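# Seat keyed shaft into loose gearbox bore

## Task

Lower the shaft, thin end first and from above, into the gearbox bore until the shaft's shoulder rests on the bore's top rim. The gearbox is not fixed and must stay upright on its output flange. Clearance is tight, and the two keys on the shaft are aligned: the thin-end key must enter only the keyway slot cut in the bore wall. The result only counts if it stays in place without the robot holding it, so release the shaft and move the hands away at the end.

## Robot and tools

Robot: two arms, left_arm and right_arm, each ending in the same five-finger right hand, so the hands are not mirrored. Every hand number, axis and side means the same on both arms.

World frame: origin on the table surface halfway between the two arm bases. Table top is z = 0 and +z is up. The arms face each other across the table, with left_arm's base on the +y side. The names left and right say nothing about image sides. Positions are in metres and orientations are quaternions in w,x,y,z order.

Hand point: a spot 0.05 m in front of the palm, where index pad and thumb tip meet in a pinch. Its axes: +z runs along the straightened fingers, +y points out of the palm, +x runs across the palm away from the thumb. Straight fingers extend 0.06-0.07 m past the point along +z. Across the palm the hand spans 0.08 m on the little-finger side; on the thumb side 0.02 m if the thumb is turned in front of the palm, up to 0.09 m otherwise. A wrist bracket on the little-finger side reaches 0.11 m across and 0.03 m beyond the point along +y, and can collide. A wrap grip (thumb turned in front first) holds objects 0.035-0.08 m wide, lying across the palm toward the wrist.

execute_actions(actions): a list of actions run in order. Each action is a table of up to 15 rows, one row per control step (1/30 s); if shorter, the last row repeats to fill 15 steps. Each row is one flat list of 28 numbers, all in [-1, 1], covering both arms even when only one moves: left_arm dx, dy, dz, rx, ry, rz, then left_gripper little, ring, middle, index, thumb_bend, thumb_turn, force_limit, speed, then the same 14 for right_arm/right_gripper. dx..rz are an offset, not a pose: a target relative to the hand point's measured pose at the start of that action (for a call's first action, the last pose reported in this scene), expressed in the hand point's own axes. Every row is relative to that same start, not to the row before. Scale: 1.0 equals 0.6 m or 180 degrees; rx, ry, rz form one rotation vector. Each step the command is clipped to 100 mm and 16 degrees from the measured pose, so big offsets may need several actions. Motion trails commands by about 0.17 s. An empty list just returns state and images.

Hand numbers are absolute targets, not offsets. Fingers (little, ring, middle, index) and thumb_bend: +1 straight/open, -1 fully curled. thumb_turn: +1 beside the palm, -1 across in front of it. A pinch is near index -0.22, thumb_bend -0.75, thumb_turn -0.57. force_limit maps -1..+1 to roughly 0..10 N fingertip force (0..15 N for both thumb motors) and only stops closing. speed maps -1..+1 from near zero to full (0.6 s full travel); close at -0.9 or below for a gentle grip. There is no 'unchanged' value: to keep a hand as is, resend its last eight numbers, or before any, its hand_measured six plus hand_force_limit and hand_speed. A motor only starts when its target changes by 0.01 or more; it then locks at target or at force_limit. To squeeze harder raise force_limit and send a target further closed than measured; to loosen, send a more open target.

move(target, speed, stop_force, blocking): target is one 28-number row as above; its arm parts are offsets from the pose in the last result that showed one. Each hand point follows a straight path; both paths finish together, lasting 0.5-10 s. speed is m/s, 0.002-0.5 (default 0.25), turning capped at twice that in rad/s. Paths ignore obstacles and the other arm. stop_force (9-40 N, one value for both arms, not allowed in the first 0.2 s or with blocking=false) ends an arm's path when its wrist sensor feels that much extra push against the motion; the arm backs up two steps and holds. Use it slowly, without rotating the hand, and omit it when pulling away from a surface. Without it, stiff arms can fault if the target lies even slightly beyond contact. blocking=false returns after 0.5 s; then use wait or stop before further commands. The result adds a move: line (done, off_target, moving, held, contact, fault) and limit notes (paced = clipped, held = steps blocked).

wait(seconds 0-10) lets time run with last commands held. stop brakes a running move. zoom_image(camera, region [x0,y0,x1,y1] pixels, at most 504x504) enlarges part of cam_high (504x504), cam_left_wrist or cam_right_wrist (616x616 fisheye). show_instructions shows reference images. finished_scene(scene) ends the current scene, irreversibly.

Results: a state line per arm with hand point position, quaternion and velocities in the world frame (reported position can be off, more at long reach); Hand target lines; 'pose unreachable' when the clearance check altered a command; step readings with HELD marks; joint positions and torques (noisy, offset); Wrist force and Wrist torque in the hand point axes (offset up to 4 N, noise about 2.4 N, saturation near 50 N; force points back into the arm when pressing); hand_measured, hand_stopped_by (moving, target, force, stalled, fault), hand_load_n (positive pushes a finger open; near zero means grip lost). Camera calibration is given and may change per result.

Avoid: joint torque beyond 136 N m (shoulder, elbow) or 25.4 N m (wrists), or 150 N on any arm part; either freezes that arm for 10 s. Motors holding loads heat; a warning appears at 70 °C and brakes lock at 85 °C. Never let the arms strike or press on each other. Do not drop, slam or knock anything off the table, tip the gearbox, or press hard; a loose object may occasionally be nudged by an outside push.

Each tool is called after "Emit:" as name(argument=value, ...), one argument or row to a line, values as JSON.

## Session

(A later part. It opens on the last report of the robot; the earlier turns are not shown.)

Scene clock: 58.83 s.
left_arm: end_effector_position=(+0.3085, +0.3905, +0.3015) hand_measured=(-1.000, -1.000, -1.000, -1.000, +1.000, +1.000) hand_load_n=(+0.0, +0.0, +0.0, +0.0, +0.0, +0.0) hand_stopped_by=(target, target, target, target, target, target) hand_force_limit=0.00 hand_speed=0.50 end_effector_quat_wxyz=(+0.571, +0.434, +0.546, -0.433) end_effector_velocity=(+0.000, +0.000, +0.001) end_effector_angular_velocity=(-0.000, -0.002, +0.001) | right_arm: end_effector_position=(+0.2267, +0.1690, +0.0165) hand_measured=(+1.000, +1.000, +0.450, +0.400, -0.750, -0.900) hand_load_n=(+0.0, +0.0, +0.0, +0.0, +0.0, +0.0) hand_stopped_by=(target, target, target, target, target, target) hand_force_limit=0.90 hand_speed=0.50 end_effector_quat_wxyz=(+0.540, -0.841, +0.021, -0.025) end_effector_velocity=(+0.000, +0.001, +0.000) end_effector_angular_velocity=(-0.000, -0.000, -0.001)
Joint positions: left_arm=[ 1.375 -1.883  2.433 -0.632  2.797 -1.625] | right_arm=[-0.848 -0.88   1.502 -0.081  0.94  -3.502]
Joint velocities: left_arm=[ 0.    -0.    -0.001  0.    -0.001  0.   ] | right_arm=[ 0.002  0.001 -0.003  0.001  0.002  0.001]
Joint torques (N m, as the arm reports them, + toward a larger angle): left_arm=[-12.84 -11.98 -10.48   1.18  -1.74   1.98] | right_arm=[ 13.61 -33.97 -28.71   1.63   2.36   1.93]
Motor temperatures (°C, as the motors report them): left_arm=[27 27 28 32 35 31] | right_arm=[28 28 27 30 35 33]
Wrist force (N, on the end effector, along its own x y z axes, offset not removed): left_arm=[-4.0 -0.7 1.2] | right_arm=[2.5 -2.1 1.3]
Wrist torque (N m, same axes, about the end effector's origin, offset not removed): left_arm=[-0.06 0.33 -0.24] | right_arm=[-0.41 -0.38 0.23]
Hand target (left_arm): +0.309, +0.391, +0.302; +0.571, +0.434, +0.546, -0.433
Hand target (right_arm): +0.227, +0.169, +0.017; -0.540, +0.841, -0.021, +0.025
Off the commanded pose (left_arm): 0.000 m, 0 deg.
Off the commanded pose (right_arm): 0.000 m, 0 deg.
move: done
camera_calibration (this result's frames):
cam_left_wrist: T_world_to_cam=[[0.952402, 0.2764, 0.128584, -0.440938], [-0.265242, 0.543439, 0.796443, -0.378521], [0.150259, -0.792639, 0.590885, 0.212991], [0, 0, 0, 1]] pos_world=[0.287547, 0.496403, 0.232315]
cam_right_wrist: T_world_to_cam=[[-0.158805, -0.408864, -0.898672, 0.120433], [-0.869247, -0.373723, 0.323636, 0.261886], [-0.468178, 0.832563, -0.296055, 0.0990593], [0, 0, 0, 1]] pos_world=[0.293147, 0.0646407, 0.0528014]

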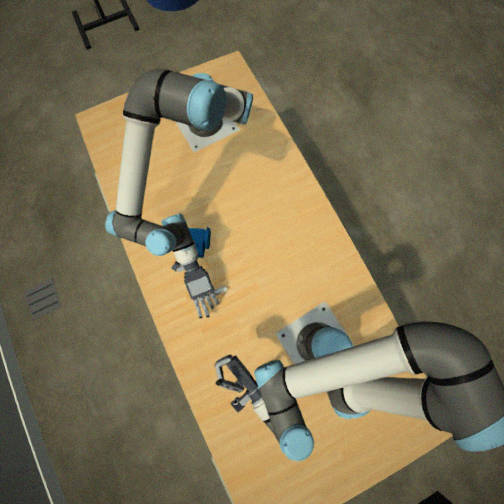

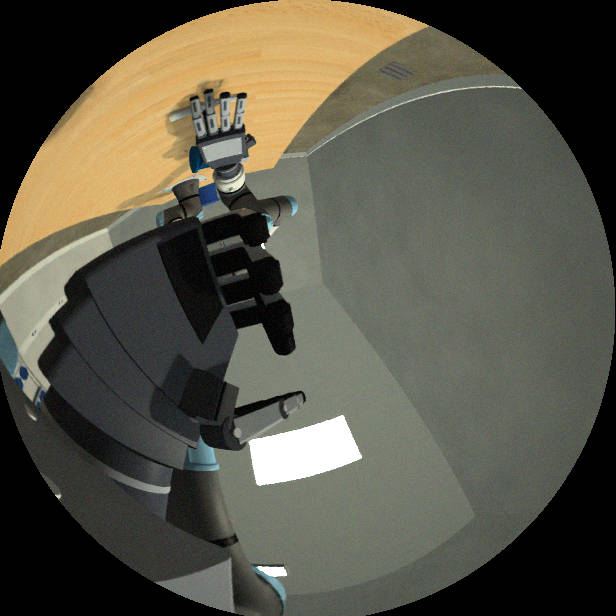

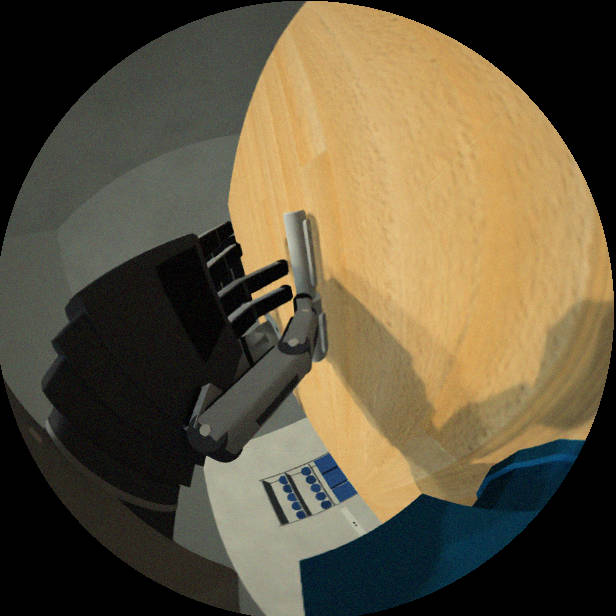

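Emit:
move(
  target=[0,0,0,0,0,0,-1,-1,-1,-1,1,1,0,0.5,-0.01,0.004,-0.009,0,0,0,1,1,0.45,0.4,-0.75,-0.9,0.9,0.5],
  speed=0.012,
)

Emit:
move(
  target=[0,0,0,0,0,0,-1,-1,-1,-1,1,1,0,0.5,0,0.009,0.004,0,0,0,1,1,0.45,0.4,-0.75,-0.9,0.9,0.5],
  speed=0.006,
  stop_force=9,
)

Emit:
move(
  target=[0,0,0,0,0,0,-1,-1,-1,-1,1,1,0,0.5,0,-0.011,0.024,0,0,0,1,1,0.45,0.4,-0.75,-0.9,0.9,0.5],
  speed=0.01,
  stop_force=10,
)

Emit:
zoom_image(
  camera="cam_right_wrist",
  region=[200,130,440,400],
)

Scene clock: 60.00 s.
left_arm: end_effector_position=(+0.3085, +0.3905, +0.3015) hand_measured=(-1.000, -1.000, -1.000, -1.000, +1.000, +1.000) hand_load_n=(+0.0, +0.0, +0.0, +0.0, +0.0, +0.0) hand_stopped_by=(target, target, target, target, target, target) hand_force_limit=0.00 hand_speed=0.50 end_effector_quat_wxyz=(+0.571, +0.434, +0.546, -0.433) end_effector_velocity=(-0.000, +0.000, +0.001) end_effector_angular_velocity=(+0.000, -0.005, +0.001) | right_arm: end_effector_position=(+0.2204, +0.1636, +0.0165) hand_measured=(+1.000, +1.000, +0.450, +0.400, -0.750, -0.900) hand_load_n=(+0.0, +0.0, +0.0, +0.0, +0.0, +0.0) hand_stopped_by=(target, target, target, target, target, target) hand_force_limit=0.90 hand_speed=0.50 end_effector_quat_wxyz=(+0.540, -0.841, +0.021, -0.025) end_effector_velocity=(-0.000, -0.001, +0.000) end_effector_angular_velocity=(+0.001, -0.002, -0.002)
Joint positions: left_arm=[ 1.375 -1.883  2.433 -0.632  2.797 -1.625] | right_arm=[-0.847 -0.895  1.53  -0.095  0.941 -3.501]
Joint velocities: left_arm=[ 0.    -0.003  0.    -0.001 -0.001  0.002] | right_arm=[-0.    -0.003  0.005 -0.004  0.002 -0.   ]
Joint torques (N m, as the arm reports them, + toward a larger angle): left_arm=[-12.55 -11.68 -10.59   1.19  -1.82   1.88] | right_arm=[ 12.3  -47.56  -7.14  -1.34   2.27   1.88]
Motor temperatures (°C, as the motors report them): left_arm=[27 27 28 32 35 31] | right_arm=[28 28 27 30 35 33]
Wrist force (N, on the end effector, along its own x y z axes, offset not removed): left_arm=[-4.5 0.3 1.0] | right_arm=[-0.1 -0.5 1.7]
Wrist torque (N m, same axes, about the end effector's origin, offset not removed): left_arm=[0.05 0.55 -0.33] | right_arm=[-0.20 0.03 0.07]
Hand target (left_arm): +0.309, +0.391, +0.302; +0.571, +0.434, +0.546, -0.433
Hand target (right_arm): +0.220, +0.164, +0.016; -0.540, +0.841, -0.021, +0.025
Off the commanded pose (left_arm): 0.000 m, 0 deg.
Off the commanded pose (right_arm): 0.000 m, 0 deg.
move: done
camera_calibration (this result's frames):
cam_left_wrist: T_world_to_cam=[[0.952402, 0.2764, 0.128584, -0.440938], [-0.265242, 0.543439, 0.796443, -0.378521], [0.150259, -0.792639, 0.590885, 0.212991], [0, 0, 0, 1]] pos_world=[0.287547, 0.496403, 0.232315]
cam_right_wrist: T_world_to_cam=[[-0.158804, -0.408881, -0.898664, 0.117161], [-0.869242, -0.373728, 0.323646, 0.254419], [-0.468188, 0.832553, -0.296067, 0.10064], [0, 0, 0, 1]] pos_world=[0.286875, 0.0592004, 0.052743]

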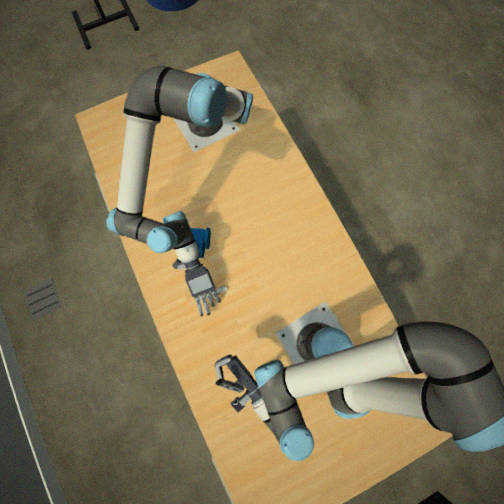

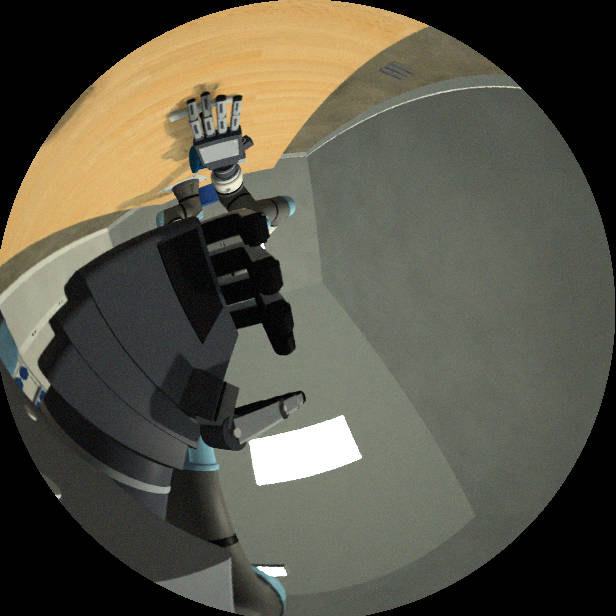

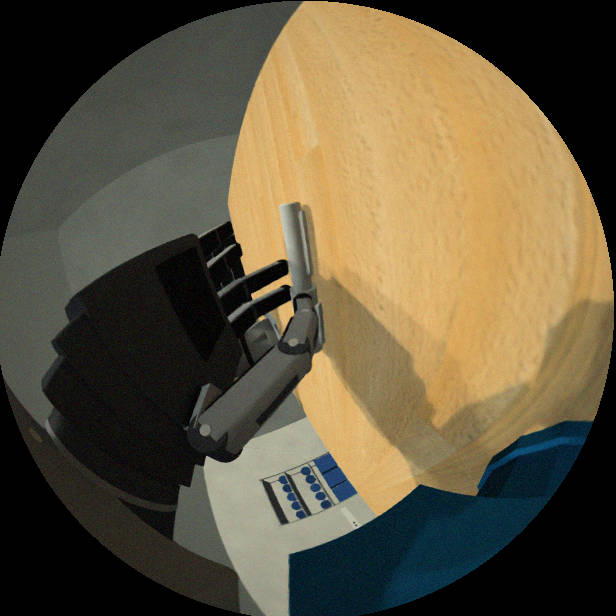

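Scene clock: 61.20 s.
left_arm: end_effector_position=(+0.3085, +0.3905, +0.3015) hand_measured=(-1.000, -1.000, -1.000, -1.000, +1.000, +1.000) hand_load_n=(+0.0, +0.0, +0.0, +0.0, +0.0, +0.0) hand_stopped_by=(target, target, target, target, target, target) hand_force_limit=0.00 hand_speed=0.50 end_effector_quat_wxyz=(+0.571, +0.434, +0.546, -0.433) end_effector_velocity=(+0.000, +0.000, +0.001) end_effector_angular_velocity=(-0.000, -0.002, +0.001) | right_arm: end_effector_position=(+0.2205, +0.1636, +0.0106) hand_measured=(+1.000, +1.000, +0.450, +0.400, -0.750, -0.900) hand_load_n=(+0.0, +0.0, +0.0, +0.0, +0.0, +0.0) hand_stopped_by=(target, target, target, target, target, target) hand_force_limit=0.90 hand_speed=0.50 end_effector_quat_wxyz=(+0.540, -0.841, +0.021, -0.025) end_effector_velocity=(+0.001, -0.000, -0.001) end_effector_angular_velocity=(-0.001, -0.000, -0.003)
Joint positions: left_arm=[ 1.375 -1.883  2.433 -0.632  2.797 -1.625] | right_arm=[-0.847 -0.887  1.534 -0.106  0.941 -3.501]
Joint velocities: left_arm=[ 0.     0.    -0.001 -0.    -0.001  0.   ] | right_arm=[-0.001  0.001  0.    -0.001  0.002  0.   ]
Joint torques (N m, as the arm reports them, + toward a larger angle): left_arm=[-12.92 -11.26 -10.75   1.3   -1.81   2.  ] | right_arm=[-14.61 -33.55  -7.14  -1.27  -3.31  -1.62]
Motor temperatures (°C, as the motors report them): left_arm=[27 27 28 32 35 31] | right_arm=[28 28 27 30 35 33]
Wrist force (N, on the end effector, along its own x y z axes, offset not removed): left_arm=[-4.4 1.9 -0.9] | right_arm=[-2.3 1.3 0.6]
Wrist torque (N m, same axes, about the end effector's origin, offset not removed): left_arm=[0.28 0.62 -0.13] | right_arm=[0.08 0.34 -0.09]
Hand target (left_arm): +0.309, +0.391, +0.302; +0.571, +0.434, +0.546, -0.433
Hand target (right_arm): +0.221, +0.164, +0.011; -0.540, +0.841, -0.021, +0.025
Off the commanded pose (left_arm): 0.000 m, 0 deg.
Off the commanded pose (right_arm): 0.000 m, 0 deg.
move: done
camera_calibration (this result's frames):
cam_left_wrist: T_world_to_cam=[[0.952402, 0.2764, 0.128584, -0.440938], [-0.265242, 0.543439, 0.796443, -0.37852], [0.150259, -0.792639, 0.590885, 0.212991], [0, 0, 0, 1]] pos_world=[0.287547, 0.496403, 0.232315]
cam_right_wrist: T_world_to_cam=[[-0.158767, -0.408893, -0.898665, 0.11189], [-0.869208, -0.373807, 0.323645, 0.256351], [-0.468264, 0.832511, -0.296065, 0.0989953], [0, 0, 0, 1]] pos_world=[0.286943, 0.0591621, 0.0468934]

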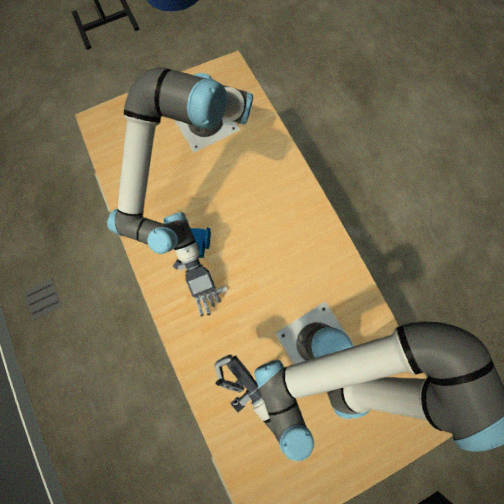

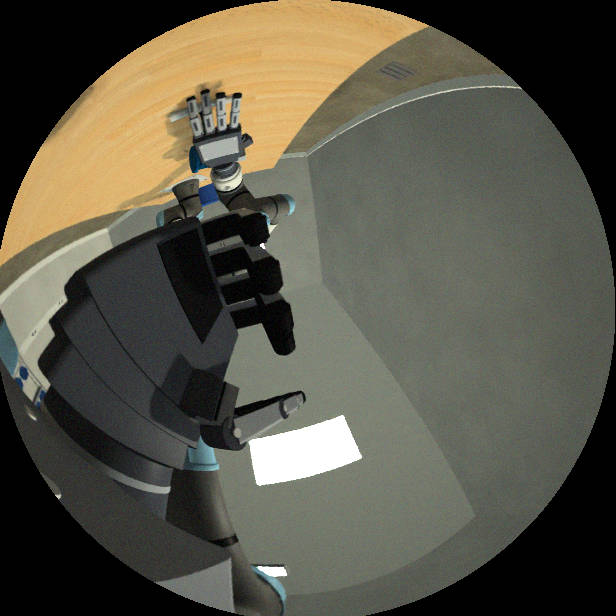

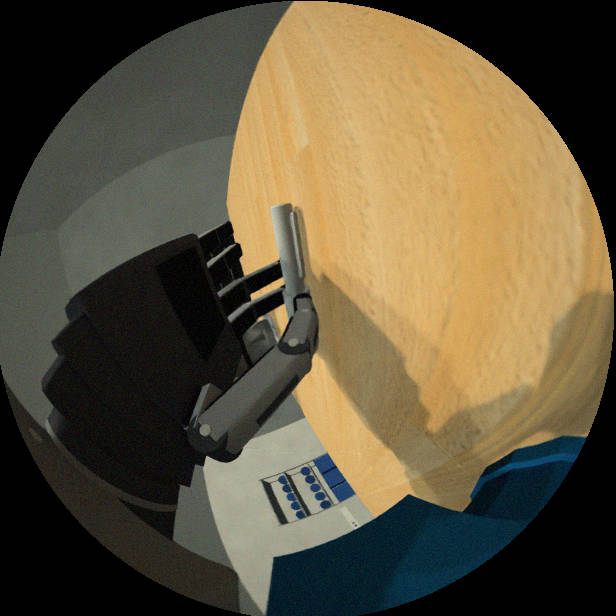

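Scene clock: 63.00 s.
left_arm: end_effector_position=(+0.3085, +0.3905, +0.3015) hand_measured=(-1.000, -1.000, -1.000, -1.000, +1.000, +1.000) hand_load_n=(+0.0, +0.0, +0.0, +0.0, +0.0, +0.0) hand_stopped_by=(target, target, target, target, target, target) hand_force_limit=0.00 hand_speed=0.50 end_effector_quat_wxyz=(+0.571, +0.434, +0.546, -0.433) end_effector_velocity=(+0.000, +0.000, -0.001) end_effector_angular_velocity=(-0.000, +0.003, +0.001) | right_arm: end_effector_position=(+0.2215, +0.1793, +0.0106) hand_measured=(+1.000, +1.000, +0.450, +0.400, -0.750, -0.900) hand_load_n=(+0.0, +0.0, +0.0, +0.0, +0.0, +0.0) hand_stopped_by=(target, target, target, target, target, target) hand_force_limit=0.90 hand_speed=0.50 end_effector_quat_wxyz=(+0.540, -0.841, +0.021, -0.025) end_effector_velocity=(+0.000, +0.001, -0.000) end_effector_angular_velocity=(-0.001, +0.000, -0.000)
Joint positions: left_arm=[ 1.375 -1.883  2.433 -0.632  2.797 -1.625] | right_arm=[-0.828 -0.861  1.484 -0.09   0.957 -3.49 ]
Joint velocities: left_arm=[ 0.     0.001  0.001 -0.    -0.001 -0.002] | right_arm=[ 0.001  0.002 -0.004  0.002  0.002  0.001]
Joint torques (N m, as the arm reports them, + toward a larger angle): left_arm=[-12.29 -12.01 -10.31   1.22  -1.76   2.  ] | right_arm=[ 13.27 -34.79 -28.04   1.64   2.32   1.9 ]
Motor temperatures (°C, as the motors report them): left_arm=[27 27 28 32 35 31] | right_arm=[28 28 27 30 35 33]
Wrist force (N, on the end effector, along its own x y z axes, offset not removed): left_arm=[-2.7 0.5 -1.7] | right_arm=[-2.9 -2.0 -0.5]
Wrist torque (N m, same axes, about the end effector's origin, offset not removed): left_arm=[0.39 0.38 -0.28] | right_arm=[-0.23 0.54 -0.12]
Hand target (left_arm): +0.309, +0.391, +0.302; +0.571, +0.434, +0.546, -0.433
Hand target (right_arm): +0.221, +0.179, +0.011; -0.540, +0.841, -0.021, +0.025
Off the commanded pose (left_arm): 0.000 m, 0 deg.
Off the commanded pose (right_arm): 0.000 m, 0 deg.
move: done
camera_calibration (this result's frames):
cam_left_wrist: T_world_to_cam=[[0.952402, 0.2764, 0.128584, -0.440938], [-0.265242, 0.543439, 0.796443, -0.37852], [0.150259, -0.792639, 0.590885, 0.212991], [0, 0, 0, 1]] pos_world=[0.287547, 0.496403, 0.232315]
cam_right_wrist: T_world_to_cam=[[-0.15875, -0.408902, -0.898664, 0.118477], [-0.869213, -0.373806, 0.323633, 0.26307], [-0.46826, 0.832507, -0.296081, 0.0863827], [0, 0, 0, 1]] pos_world=[0.287921, 0.0748683, 0.0469092]

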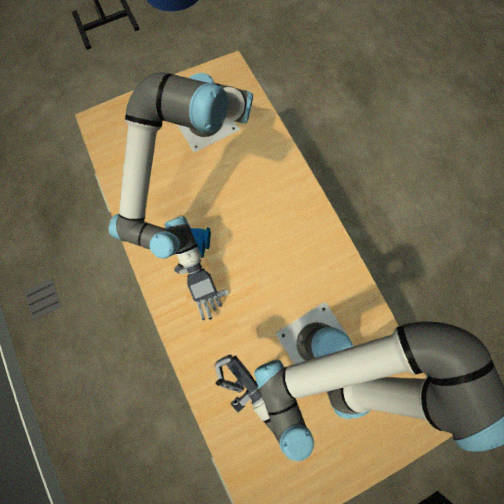

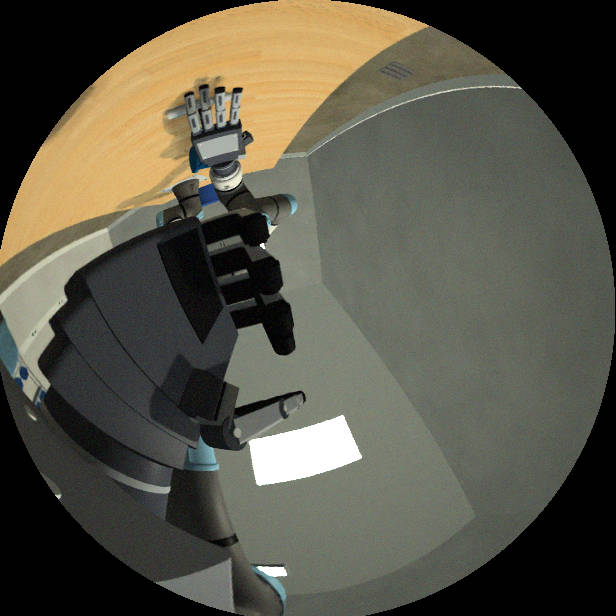

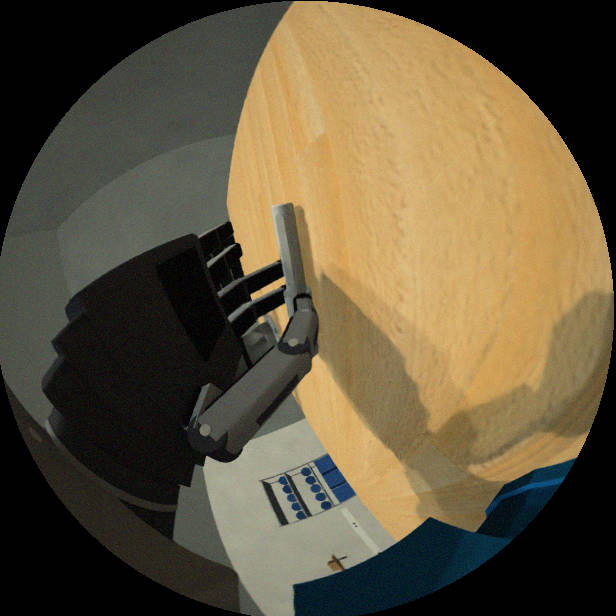

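Region (200, 130, 440, 400) of cam_right_wrist's 616x616 image, scaled by 1.867, with more detail than that image has.

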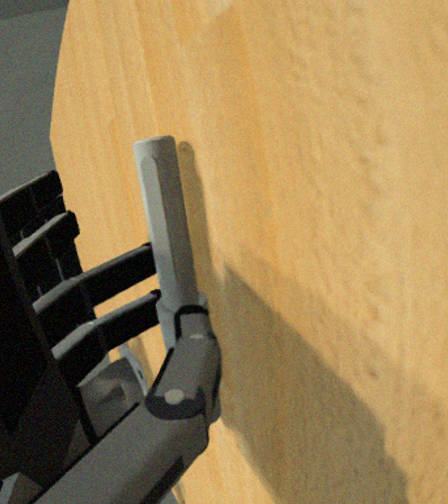

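Emit:
move(
  target=[0,0,0,0,0,0,-1,-1,-1,-1,1,1,0,0.5,0,-0.005,0.011,0,0,0,1,1,0.35,0.3,-0.75,-0.9,0.9,-0.5],
  speed=0.008,
)

Emit:
move(
  target=[0,0,0,0,0,0,-1,-1,-1,-1,1,1,0,0.5,-0.03,0,0,0,0,0,1,1,0.35,0.3,-0.75,-0.9,0.9,-0.5],
  speed=0.012,
)

Emit:
zoom_image(
  camera="cam_right_wrist",
  region=[200,130,440,400],
)

Emit:
zoom_image(
  camera="cam_left_wrist",
  region=[130,50,290,180],
)

Scene clock: 69.33 s.
left_arm: end_effector_position=(+0.3085, +0.3905, +0.3015) hand_measured=(-1.000, -1.000, -1.000, -1.000, +1.000, +1.000) hand_load_n=(+0.0, +0.0, +0.0, +0.0, +0.0, +0.0) hand_stopped_by=(target, target, target, target, target, target) hand_force_limit=0.00 hand_speed=0.50 end_effector_quat_wxyz=(+0.571, +0.434, +0.546, -0.433) end_effector_velocity=(+0.001, +0.000, +0.001) end_effector_angular_velocity=(+0.000, -0.006, +0.000) | right_arm: end_effector_position=(+0.2219, +0.1864, +0.0106) hand_measured=(+1.000, +1.000, +0.418, +0.300, -0.750, -0.900) hand_load_n=(+0.0, +0.0, -2.5, +0.0, +0.0, +0.0) hand_stopped_by=(target, target, force, target, target, target) hand_force_limit=0.90 hand_speed=-0.50 end_effector_quat_wxyz=(+0.540, -0.841, +0.021, -0.025) end_effector_velocity=(-0.000, +0.001, -0.001) end_effector_angular_velocity=(-0.001, +0.001, +0.000)
Joint positions: left_arm=[ 1.375 -1.883  2.433 -0.632  2.797 -1.625] | right_arm=[-0.82  -0.849  1.461 -0.082  0.965 -3.484]
Joint velocities: left_arm=[ 0.     0.001 -0.002 -0.002  0.     0.002] | right_arm=[ 0.001  0.002 -0.003  0.002  0.001  0.001]
Joint torques (N m, as the arm reports them, + toward a larger angle): left_arm=[-12.67 -12.09 -10.07   1.19  -1.69   2.06] | right_arm=[ 17.14  -9.53 -17.2    3.32   4.8    1.7 ]
Motor temperatures (°C, as the motors report them): left_arm=[27 27 28 32 35 31] | right_arm=[28 28 27 30 35 33]
Wrist force (N, on the end effector, along its own x y z axes, offset not removed): left_arm=[-5.4 -1.7 1.1] | right_arm=[0.5 -31.0 -32.9]
Wrist torque (N m, same axes, about the end effector's origin, offset not removed): left_arm=[-0.22 0.55 -0.49] | right_arm=[1.19 0.92 -0.53]
Hand target (left_arm): +0.309, +0.391, +0.302; +0.571, +0.434, +0.546, -0.433
Hand target (right_arm): +0.222, +0.186, +0.011; -0.540, +0.841, -0.021, +0.025
Off the commanded pose (left_arm): 0.000 m, 0 deg.
Off the commanded pose (right_arm): 0.000 m, 0 deg.
move: done
camera_calibration (this result's frames):
cam_left_wrist: T_world_to_cam=[[0.952402, 0.2764, 0.128584, -0.440938], [-0.265242, 0.543439, 0.796443, -0.37852], [0.150259, -0.792639, 0.590885, 0.212991], [0, 0, 0, 1]] pos_world=[0.287547, 0.496403, 0.232315]
cam_right_wrist: T_world_to_cam=[[-0.158735, -0.4089, -0.898668, 0.121445], [-0.869226, -0.373793, 0.323613, 0.266149], [-0.468241, 0.832514, -0.296092, 0.0806234], [0, 0, 0, 1]] pos_world=[0.288372, 0.0820232, 0.0468813]

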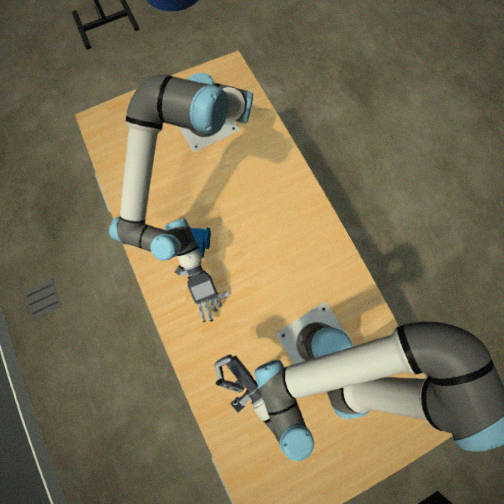

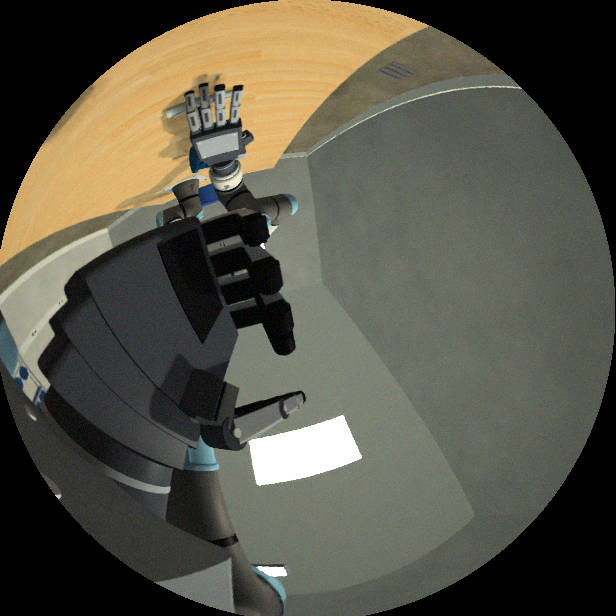

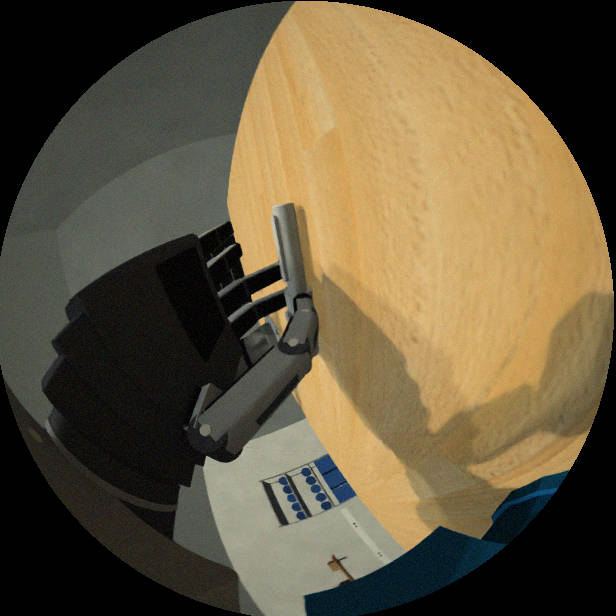

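Scene clock: 71.07 s.
left_arm: end_effector_position=(+0.3085, +0.3905, +0.3015) hand_measured=(-1.000, -1.000, -1.000, -1.000, +1.000, +1.000) hand_load_n=(+0.0, +0.0, +0.0, +0.0, +0.0, +0.0) hand_stopped_by=(target, target, target, target, target, target) hand_force_limit=0.00 hand_speed=0.50 end_effector_quat_wxyz=(+0.571, +0.434, +0.546, -0.433) end_effector_velocity=(+0.000, +0.000, +0.000) end_effector_angular_velocity=(-0.000, +0.000, -0.000) | right_arm: end_effector_position=(+0.2041, +0.1875, +0.0102) hand_measured=(+1.000, +1.000, +0.420, +0.300, -0.750, -0.900) hand_load_n=(+0.0, +0.0, +9.5, +1.0, +0.0, +0.0) hand_stopped_by=(target, target, force, target, target, target) hand_force_limit=0.90 hand_speed=-0.50 end_effector_quat_wxyz=(+0.540, -0.841, +0.021, -0.025) end_effector_velocity=(-0.002, -0.000, -0.000) end_effector_angular_velocity=(-0.000, +0.000, +0.000)
Joint positions: left_arm=[ 1.375 -1.883  2.433 -0.632  2.797 -1.625] | right_arm=[-0.794 -0.865  1.492 -0.105  0.987 -3.469]
Joint velocities: left_arm=[ 0.    -0.    -0.     0.     0.    -0.001] | right_arm=[ 0.002 -0.001  0.003 -0.002  0.001  0.001]
Joint torques (N m, as the arm reports them, + toward a larger angle): left_arm=[-12.73 -11.9  -10.83   1.23  -1.65   2.04] | right_arm=[ 24.26 -29.83  10.22   5.18  -0.15   2.39]
Motor temperatures (°C, as the motors report them): left_arm=[27 27 28 32 35 31] | right_arm=[28 28 27 30 35 33]
Wrist force (N, on the end effector, along its own x y z axes, offset not removed): left_arm=[-0.8 -1.5 0.8] | right_arm=[12.1 -25.8 -7.3]
Wrist torque (N m, same axes, about the end effector's origin, offset not removed): left_arm=[-0.19 0.02 -0.06] | right_arm=[0.37 1.57 -0.37]
Hand target (left_arm): +0.309, +0.391, +0.302; +0.571, +0.434, +0.546, -0.433
Hand target (right_arm): +0.204, +0.188, +0.010; -0.540, +0.841, -0.021, +0.025
Off the commanded pose (left_arm): 0.000 m, 0 deg.
Off the commanded pose (right_arm): 0.000 m, 0 deg.
move: done
camera_calibration (this result's frames):
cam_left_wrist: T_world_to_cam=[[0.952402, 0.2764, 0.128584, -0.440938], [-0.265242, 0.543439, 0.796443, -0.37852], [0.150259, -0.792639, 0.590885, 0.212991], [0, 0, 0, 1]] pos_world=[0.287547, 0.496403, 0.232315]
cam_right_wrist: T_world_to_cam=[[-0.158701, -0.408916, -0.898667, 0.118748], [-0.869236, -0.373791, 0.323588, 0.251186], [-0.468234, 0.832507, -0.296123, 0.0712296], [0, 0, 0, 1]] pos_world=[0.270537, 0.0831497, 0.0465268]

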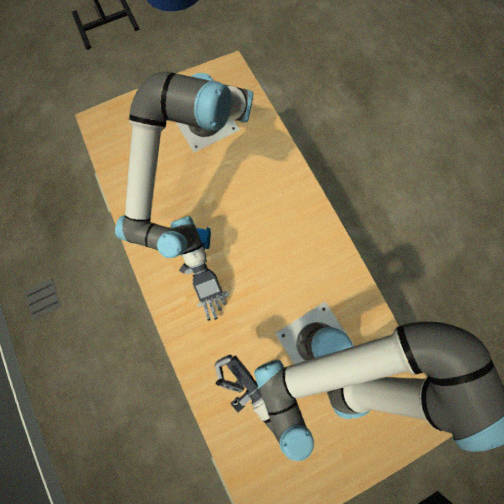

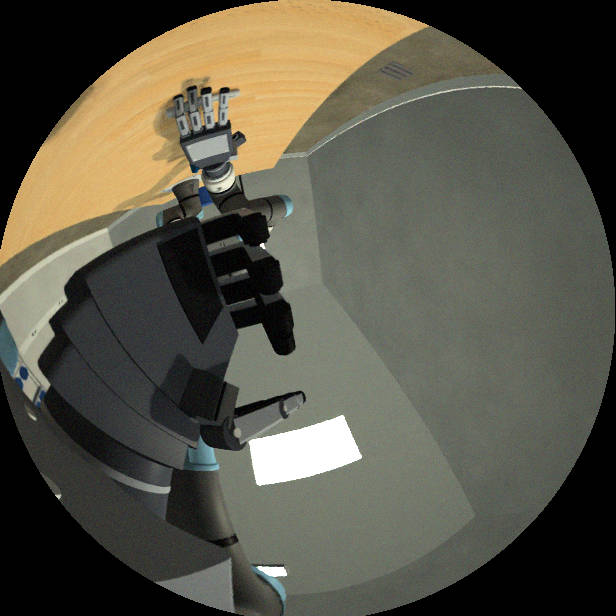

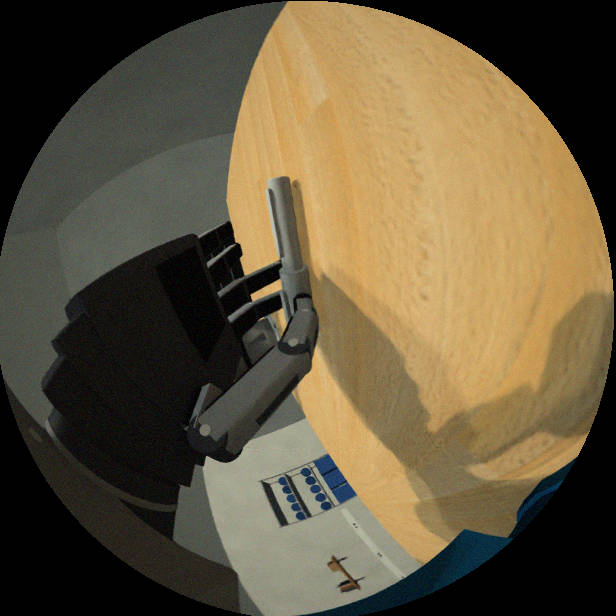

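Region (200, 130, 440, 400) of cam_right_wrist's 616x616 image, scaled by 1.867, with more detail than that image has.

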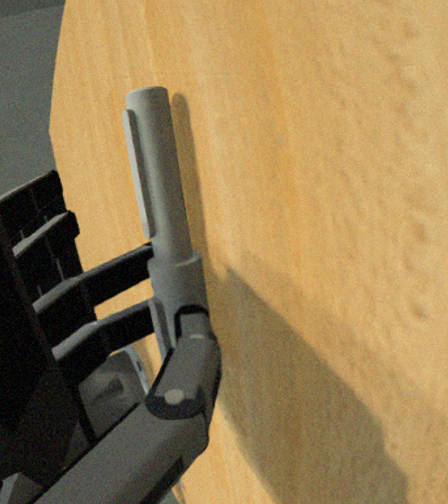

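Region (130, 50, 290, 180) of cam_left_wrist's 616x616 image, scaled by 3.150, with more detail than that image has; it fills the top 410 rows of this view, and the rest is white.

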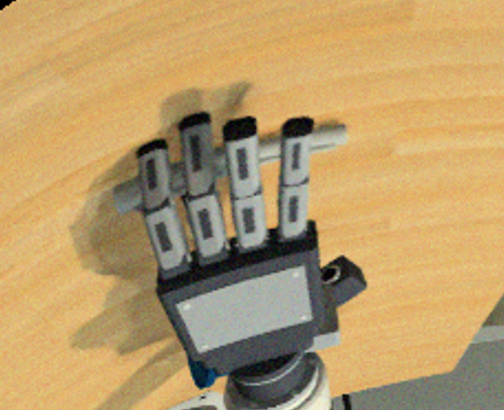

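Emit:
move(
  target=[0,0,0,0,0,0,-1,-1,-1,-1,1,1,0,0.5,-0.005,-0.004,-0.002,0.035,0,0,1,1,0.35,0.3,-0.75,-0.9,0.9,-0.5],
  speed=0.03,
)

Emit:
move(
  target=[0,0,0,0,0,0,-1,-1,-1,-1,1,1,0,0.5,0,0,0,0,0,0,1,1,-0.4,-0.4,-0.75,-0.9,0.9,-0.8],
)

Emit:
zoom_image(
  camera="cam_right_wrist",
  region=[200,130,440,400],
)

Scene clock: 73.30 s.
left_arm: end_effector_position=(+0.3085, +0.3905, +0.3015) hand_measured=(-1.000, -1.000, -1.000, -1.000, +1.000, +1.000) hand_load_n=(+0.0, +0.0, +0.0, +0.0, +0.0, +0.0) hand_stopped_by=(target, target, target, target, target, target) hand_force_limit=0.00 hand_speed=0.50 end_effector_quat_wxyz=(+0.571, +0.434, +0.546, -0.433) end_effector_velocity=(+0.000, +0.000, -0.000) end_effector_angular_velocity=(-0.000, +0.002, +0.000) | right_arm: end_effector_position=(+0.2011, +0.1876, +0.0128) hand_measured=(+1.000, +1.000, +0.418, +0.300, -0.750, -0.900) hand_load_n=(+0.0, +0.0, +0.0, +0.0, +0.0, +0.0) hand_stopped_by=(target, target, force, target, target, target) hand_force_limit=0.90 hand_speed=-0.50 end_effector_quat_wxyz=(+0.585, -0.810, +0.020, -0.026) end_effector_velocity=(+0.000, +0.000, +0.000) end_effector_angular_velocity=(+0.008, -0.000, +0.000)
Joint positions: left_arm=[ 1.375 -1.883  2.433 -0.632  2.797 -1.625] | right_arm=[-0.809 -0.894  1.594 -0.301  0.941 -3.405]
Joint velocities: left_arm=[ 0.     0.001 -0.     0.001 -0.    -0.001] | right_arm=[-0.001 -0.002  0.007 -0.015 -0.003  0.006]
Joint torques (N m, as the arm reports them, + toward a larger angle): left_arm=[-12.8  -11.6  -10.48   1.22  -1.78   1.97] | right_arm=[-14.42 -48.02  -6.75  -1.75  -3.32   1.82]
Motor temperatures (°C, as the motors report them): left_arm=[27 27 28 32 35 31] | right_arm=[28 28 27 30 35 33]
Wrist force (N, on the end effector, along its own x y z axes, offset not removed): left_arm=[-5.8 -0.4 -0.9] | right_arm=[0.3 -1.4 3.5]
Wrist torque (N m, same axes, about the end effector's origin, offset not removed): left_arm=[0.18 0.79 -0.34] | right_arm=[-0.36 0.07 0.15]
Hand target (left_arm): +0.309, +0.391, +0.302; +0.571, +0.434, +0.546, -0.433
Hand target (right_arm): +0.201, +0.188, +0.013; -0.585, +0.810, -0.020, +0.026
Off the commanded pose (left_arm): 0.000 m, 0 deg.
Off the commanded pose (right_arm): 0.000 m, 0 deg.
move: done
camera_calibration (this result's frames):
cam_left_wrist: T_world_to_cam=[[0.952402, 0.2764, 0.128584, -0.440938], [-0.265242, 0.543439, 0.796443, -0.37852], [0.150259, -0.792639, 0.590885, 0.212991], [0, 0, 0, 1]] pos_world=[0.287547, 0.496403, 0.232315]
cam_right_wrist: T_world_to_cam=[[-0.15162, -0.308955, -0.938913, 0.100967], [-0.870422, -0.408379, 0.274939, 0.255116], [-0.468376, 0.858937, -0.207003, 0.0644173], [0, 0, 0, 1]] pos_world=[0.267539, 0.0800478, 0.0379928]

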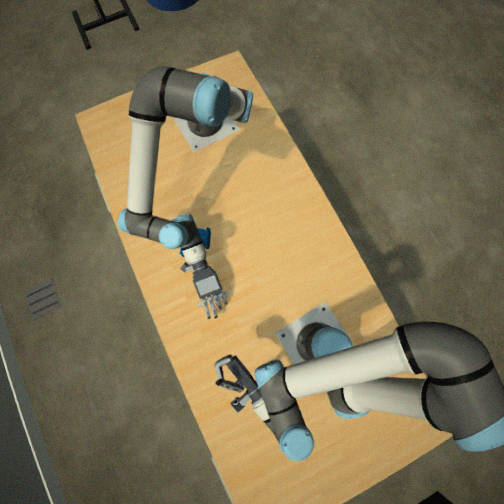

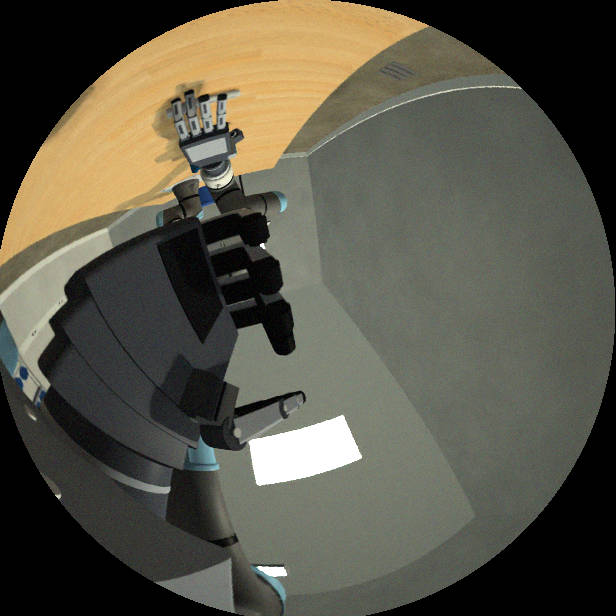

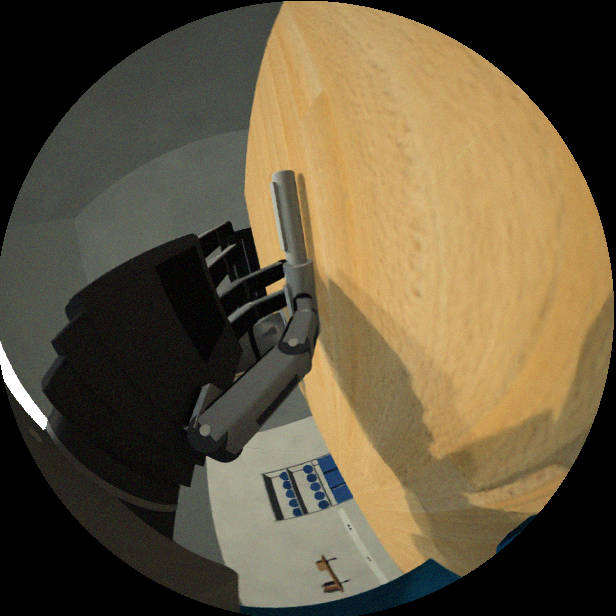

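Scene clock: 74.30 s.
left_arm: end_effector_position=(+0.3085, +0.3905, +0.3015) hand_measured=(-1.000, -1.000, -1.000, -1.000, +1.000, +1.000) hand_load_n=(+0.0, +0.0, +0.0, +0.0, +0.0, +0.0) hand_stopped_by=(target, target, target, target, target, target) hand_force_limit=0.00 hand_speed=0.50 end_effector_quat_wxyz=(+0.571, +0.434, +0.546, -0.433) end_effector_velocity=(+0.000, -0.000, -0.000) end_effector_angular_velocity=(-0.000, -0.000, +0.000) | right_arm: end_effector_position=(+0.2011, +0.1877, +0.0129) hand_measured=(+1.000, +1.000, +0.202, +0.056, -0.748, -0.900) hand_load_n=(+0.0, +0.0, +8.5, +10.5, +2.0, -3.0) hand_stopped_by=(target, target, force, force, target, target) hand_force_limit=0.90 hand_speed=-0.80 end_effector_quat_wxyz=(+0.585, -0.810, +0.020, -0.026) end_effector_velocity=(-0.000, +0.000, -0.000) end_effector_angular_velocity=(-0.000, -0.000, -0.000)
Joint positions: left_arm=[ 1.375 -1.883  2.433 -0.632  2.797 -1.625] | right_arm=[-0.809 -0.894  1.594 -0.301  0.941 -3.405]
Joint velocities: left_arm=[-0.001  0.     0.001 -0.002 -0.001 -0.001] | right_arm=[ 0.    -0.    -0.     0.     0.001 -0.   ]
Joint torques (N m, as the arm reports them, + toward a larger angle): left_arm=[-12.73 -11.53  -9.77   1.22  -1.73   2.11] | right_arm=[ -7.91 -30.55 -13.32   1.85   3.78  -1.71]
Motor temperatures (°C, as the motors report them): left_arm=[27 27 28 32 35 31] | right_arm=[28 28 27 30 35 33]
Wrist force (N, on the end effector, along its own x y z axes, offset not removed): left_arm=[-3.2 -1.7 3.6] | right_arm=[-1.1 -16.9 5.3]
Wrist torque (N m, same axes, about the end effector's origin, offset not removed): left_arm=[-0.35 0.22 -0.18] | right_arm=[-0.32 0.17 -0.08]
Hand target (left_arm): +0.309, +0.391, +0.302; +0.571, +0.434, +0.546, -0.433
Hand target (right_arm): +0.201, +0.188, +0.013; -0.585, +0.810, -0.020, +0.026
Off the commanded pose (left_arm): 0.000 m, 0 deg.
Off the commanded pose (right_arm): 0.000 m, 0 deg.
move: done
camera_calibration (this result's frames):
cam_left_wrist: T_world_to_cam=[[0.952402, 0.2764, 0.128584, -0.440938], [-0.265242, 0.543439, 0.796443, -0.37852], [0.150259, -0.792639, 0.590885, 0.212991], [0, 0, 0, 1]] pos_world=[0.287547, 0.496403, 0.232315]
cam_right_wrist: T_world_to_cam=[[-0.151505, -0.308806, -0.938981, 0.101028], [-0.870444, -0.408444, 0.274773, 0.255176], [-0.468372, 0.85896, -0.206918, 0.0644168], [0, 0, 0, 1]] pos_world=[0.267594, 0.0800917, 0.0380769]

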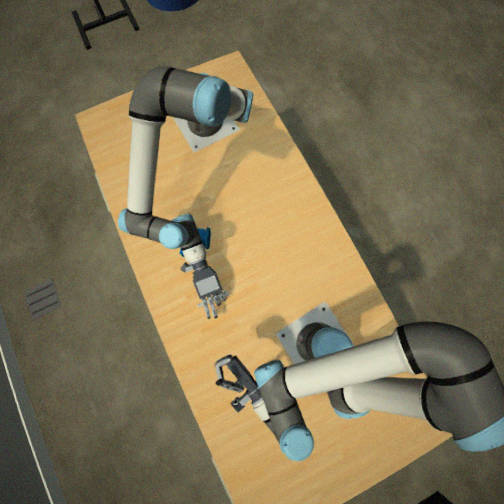

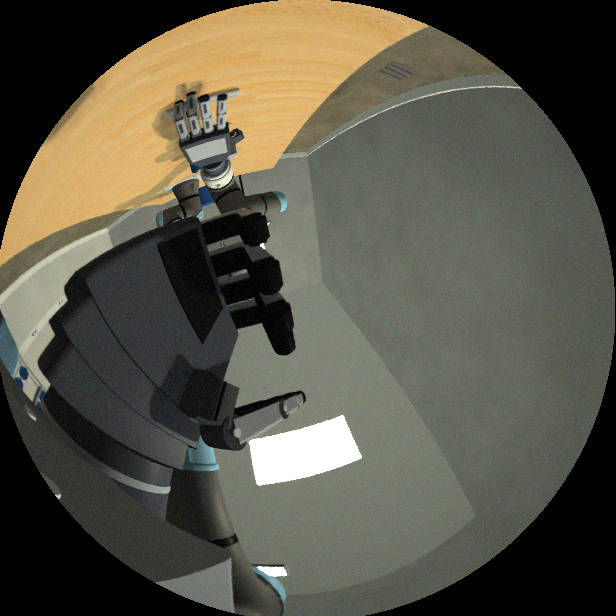

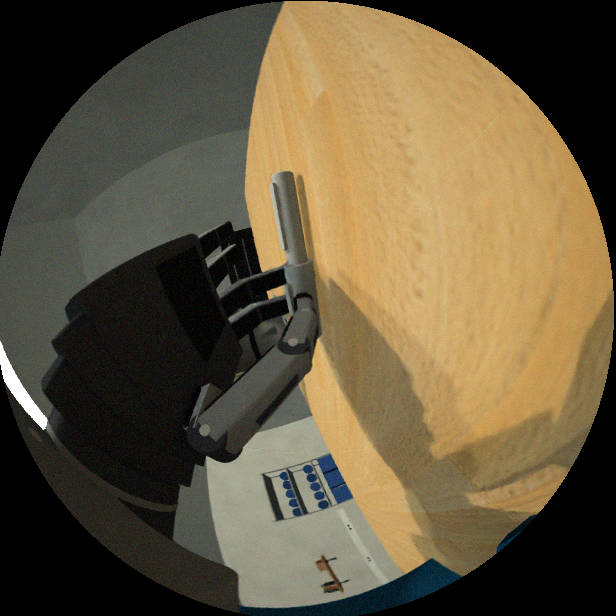

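Region (200, 130, 440, 400) of cam_right_wrist's 616x616 image, scaled by 1.867, with more detail than that image has.

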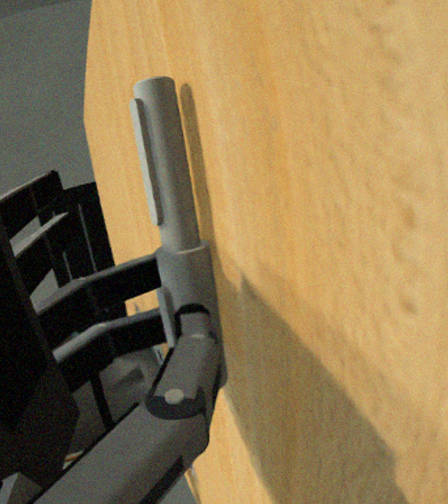

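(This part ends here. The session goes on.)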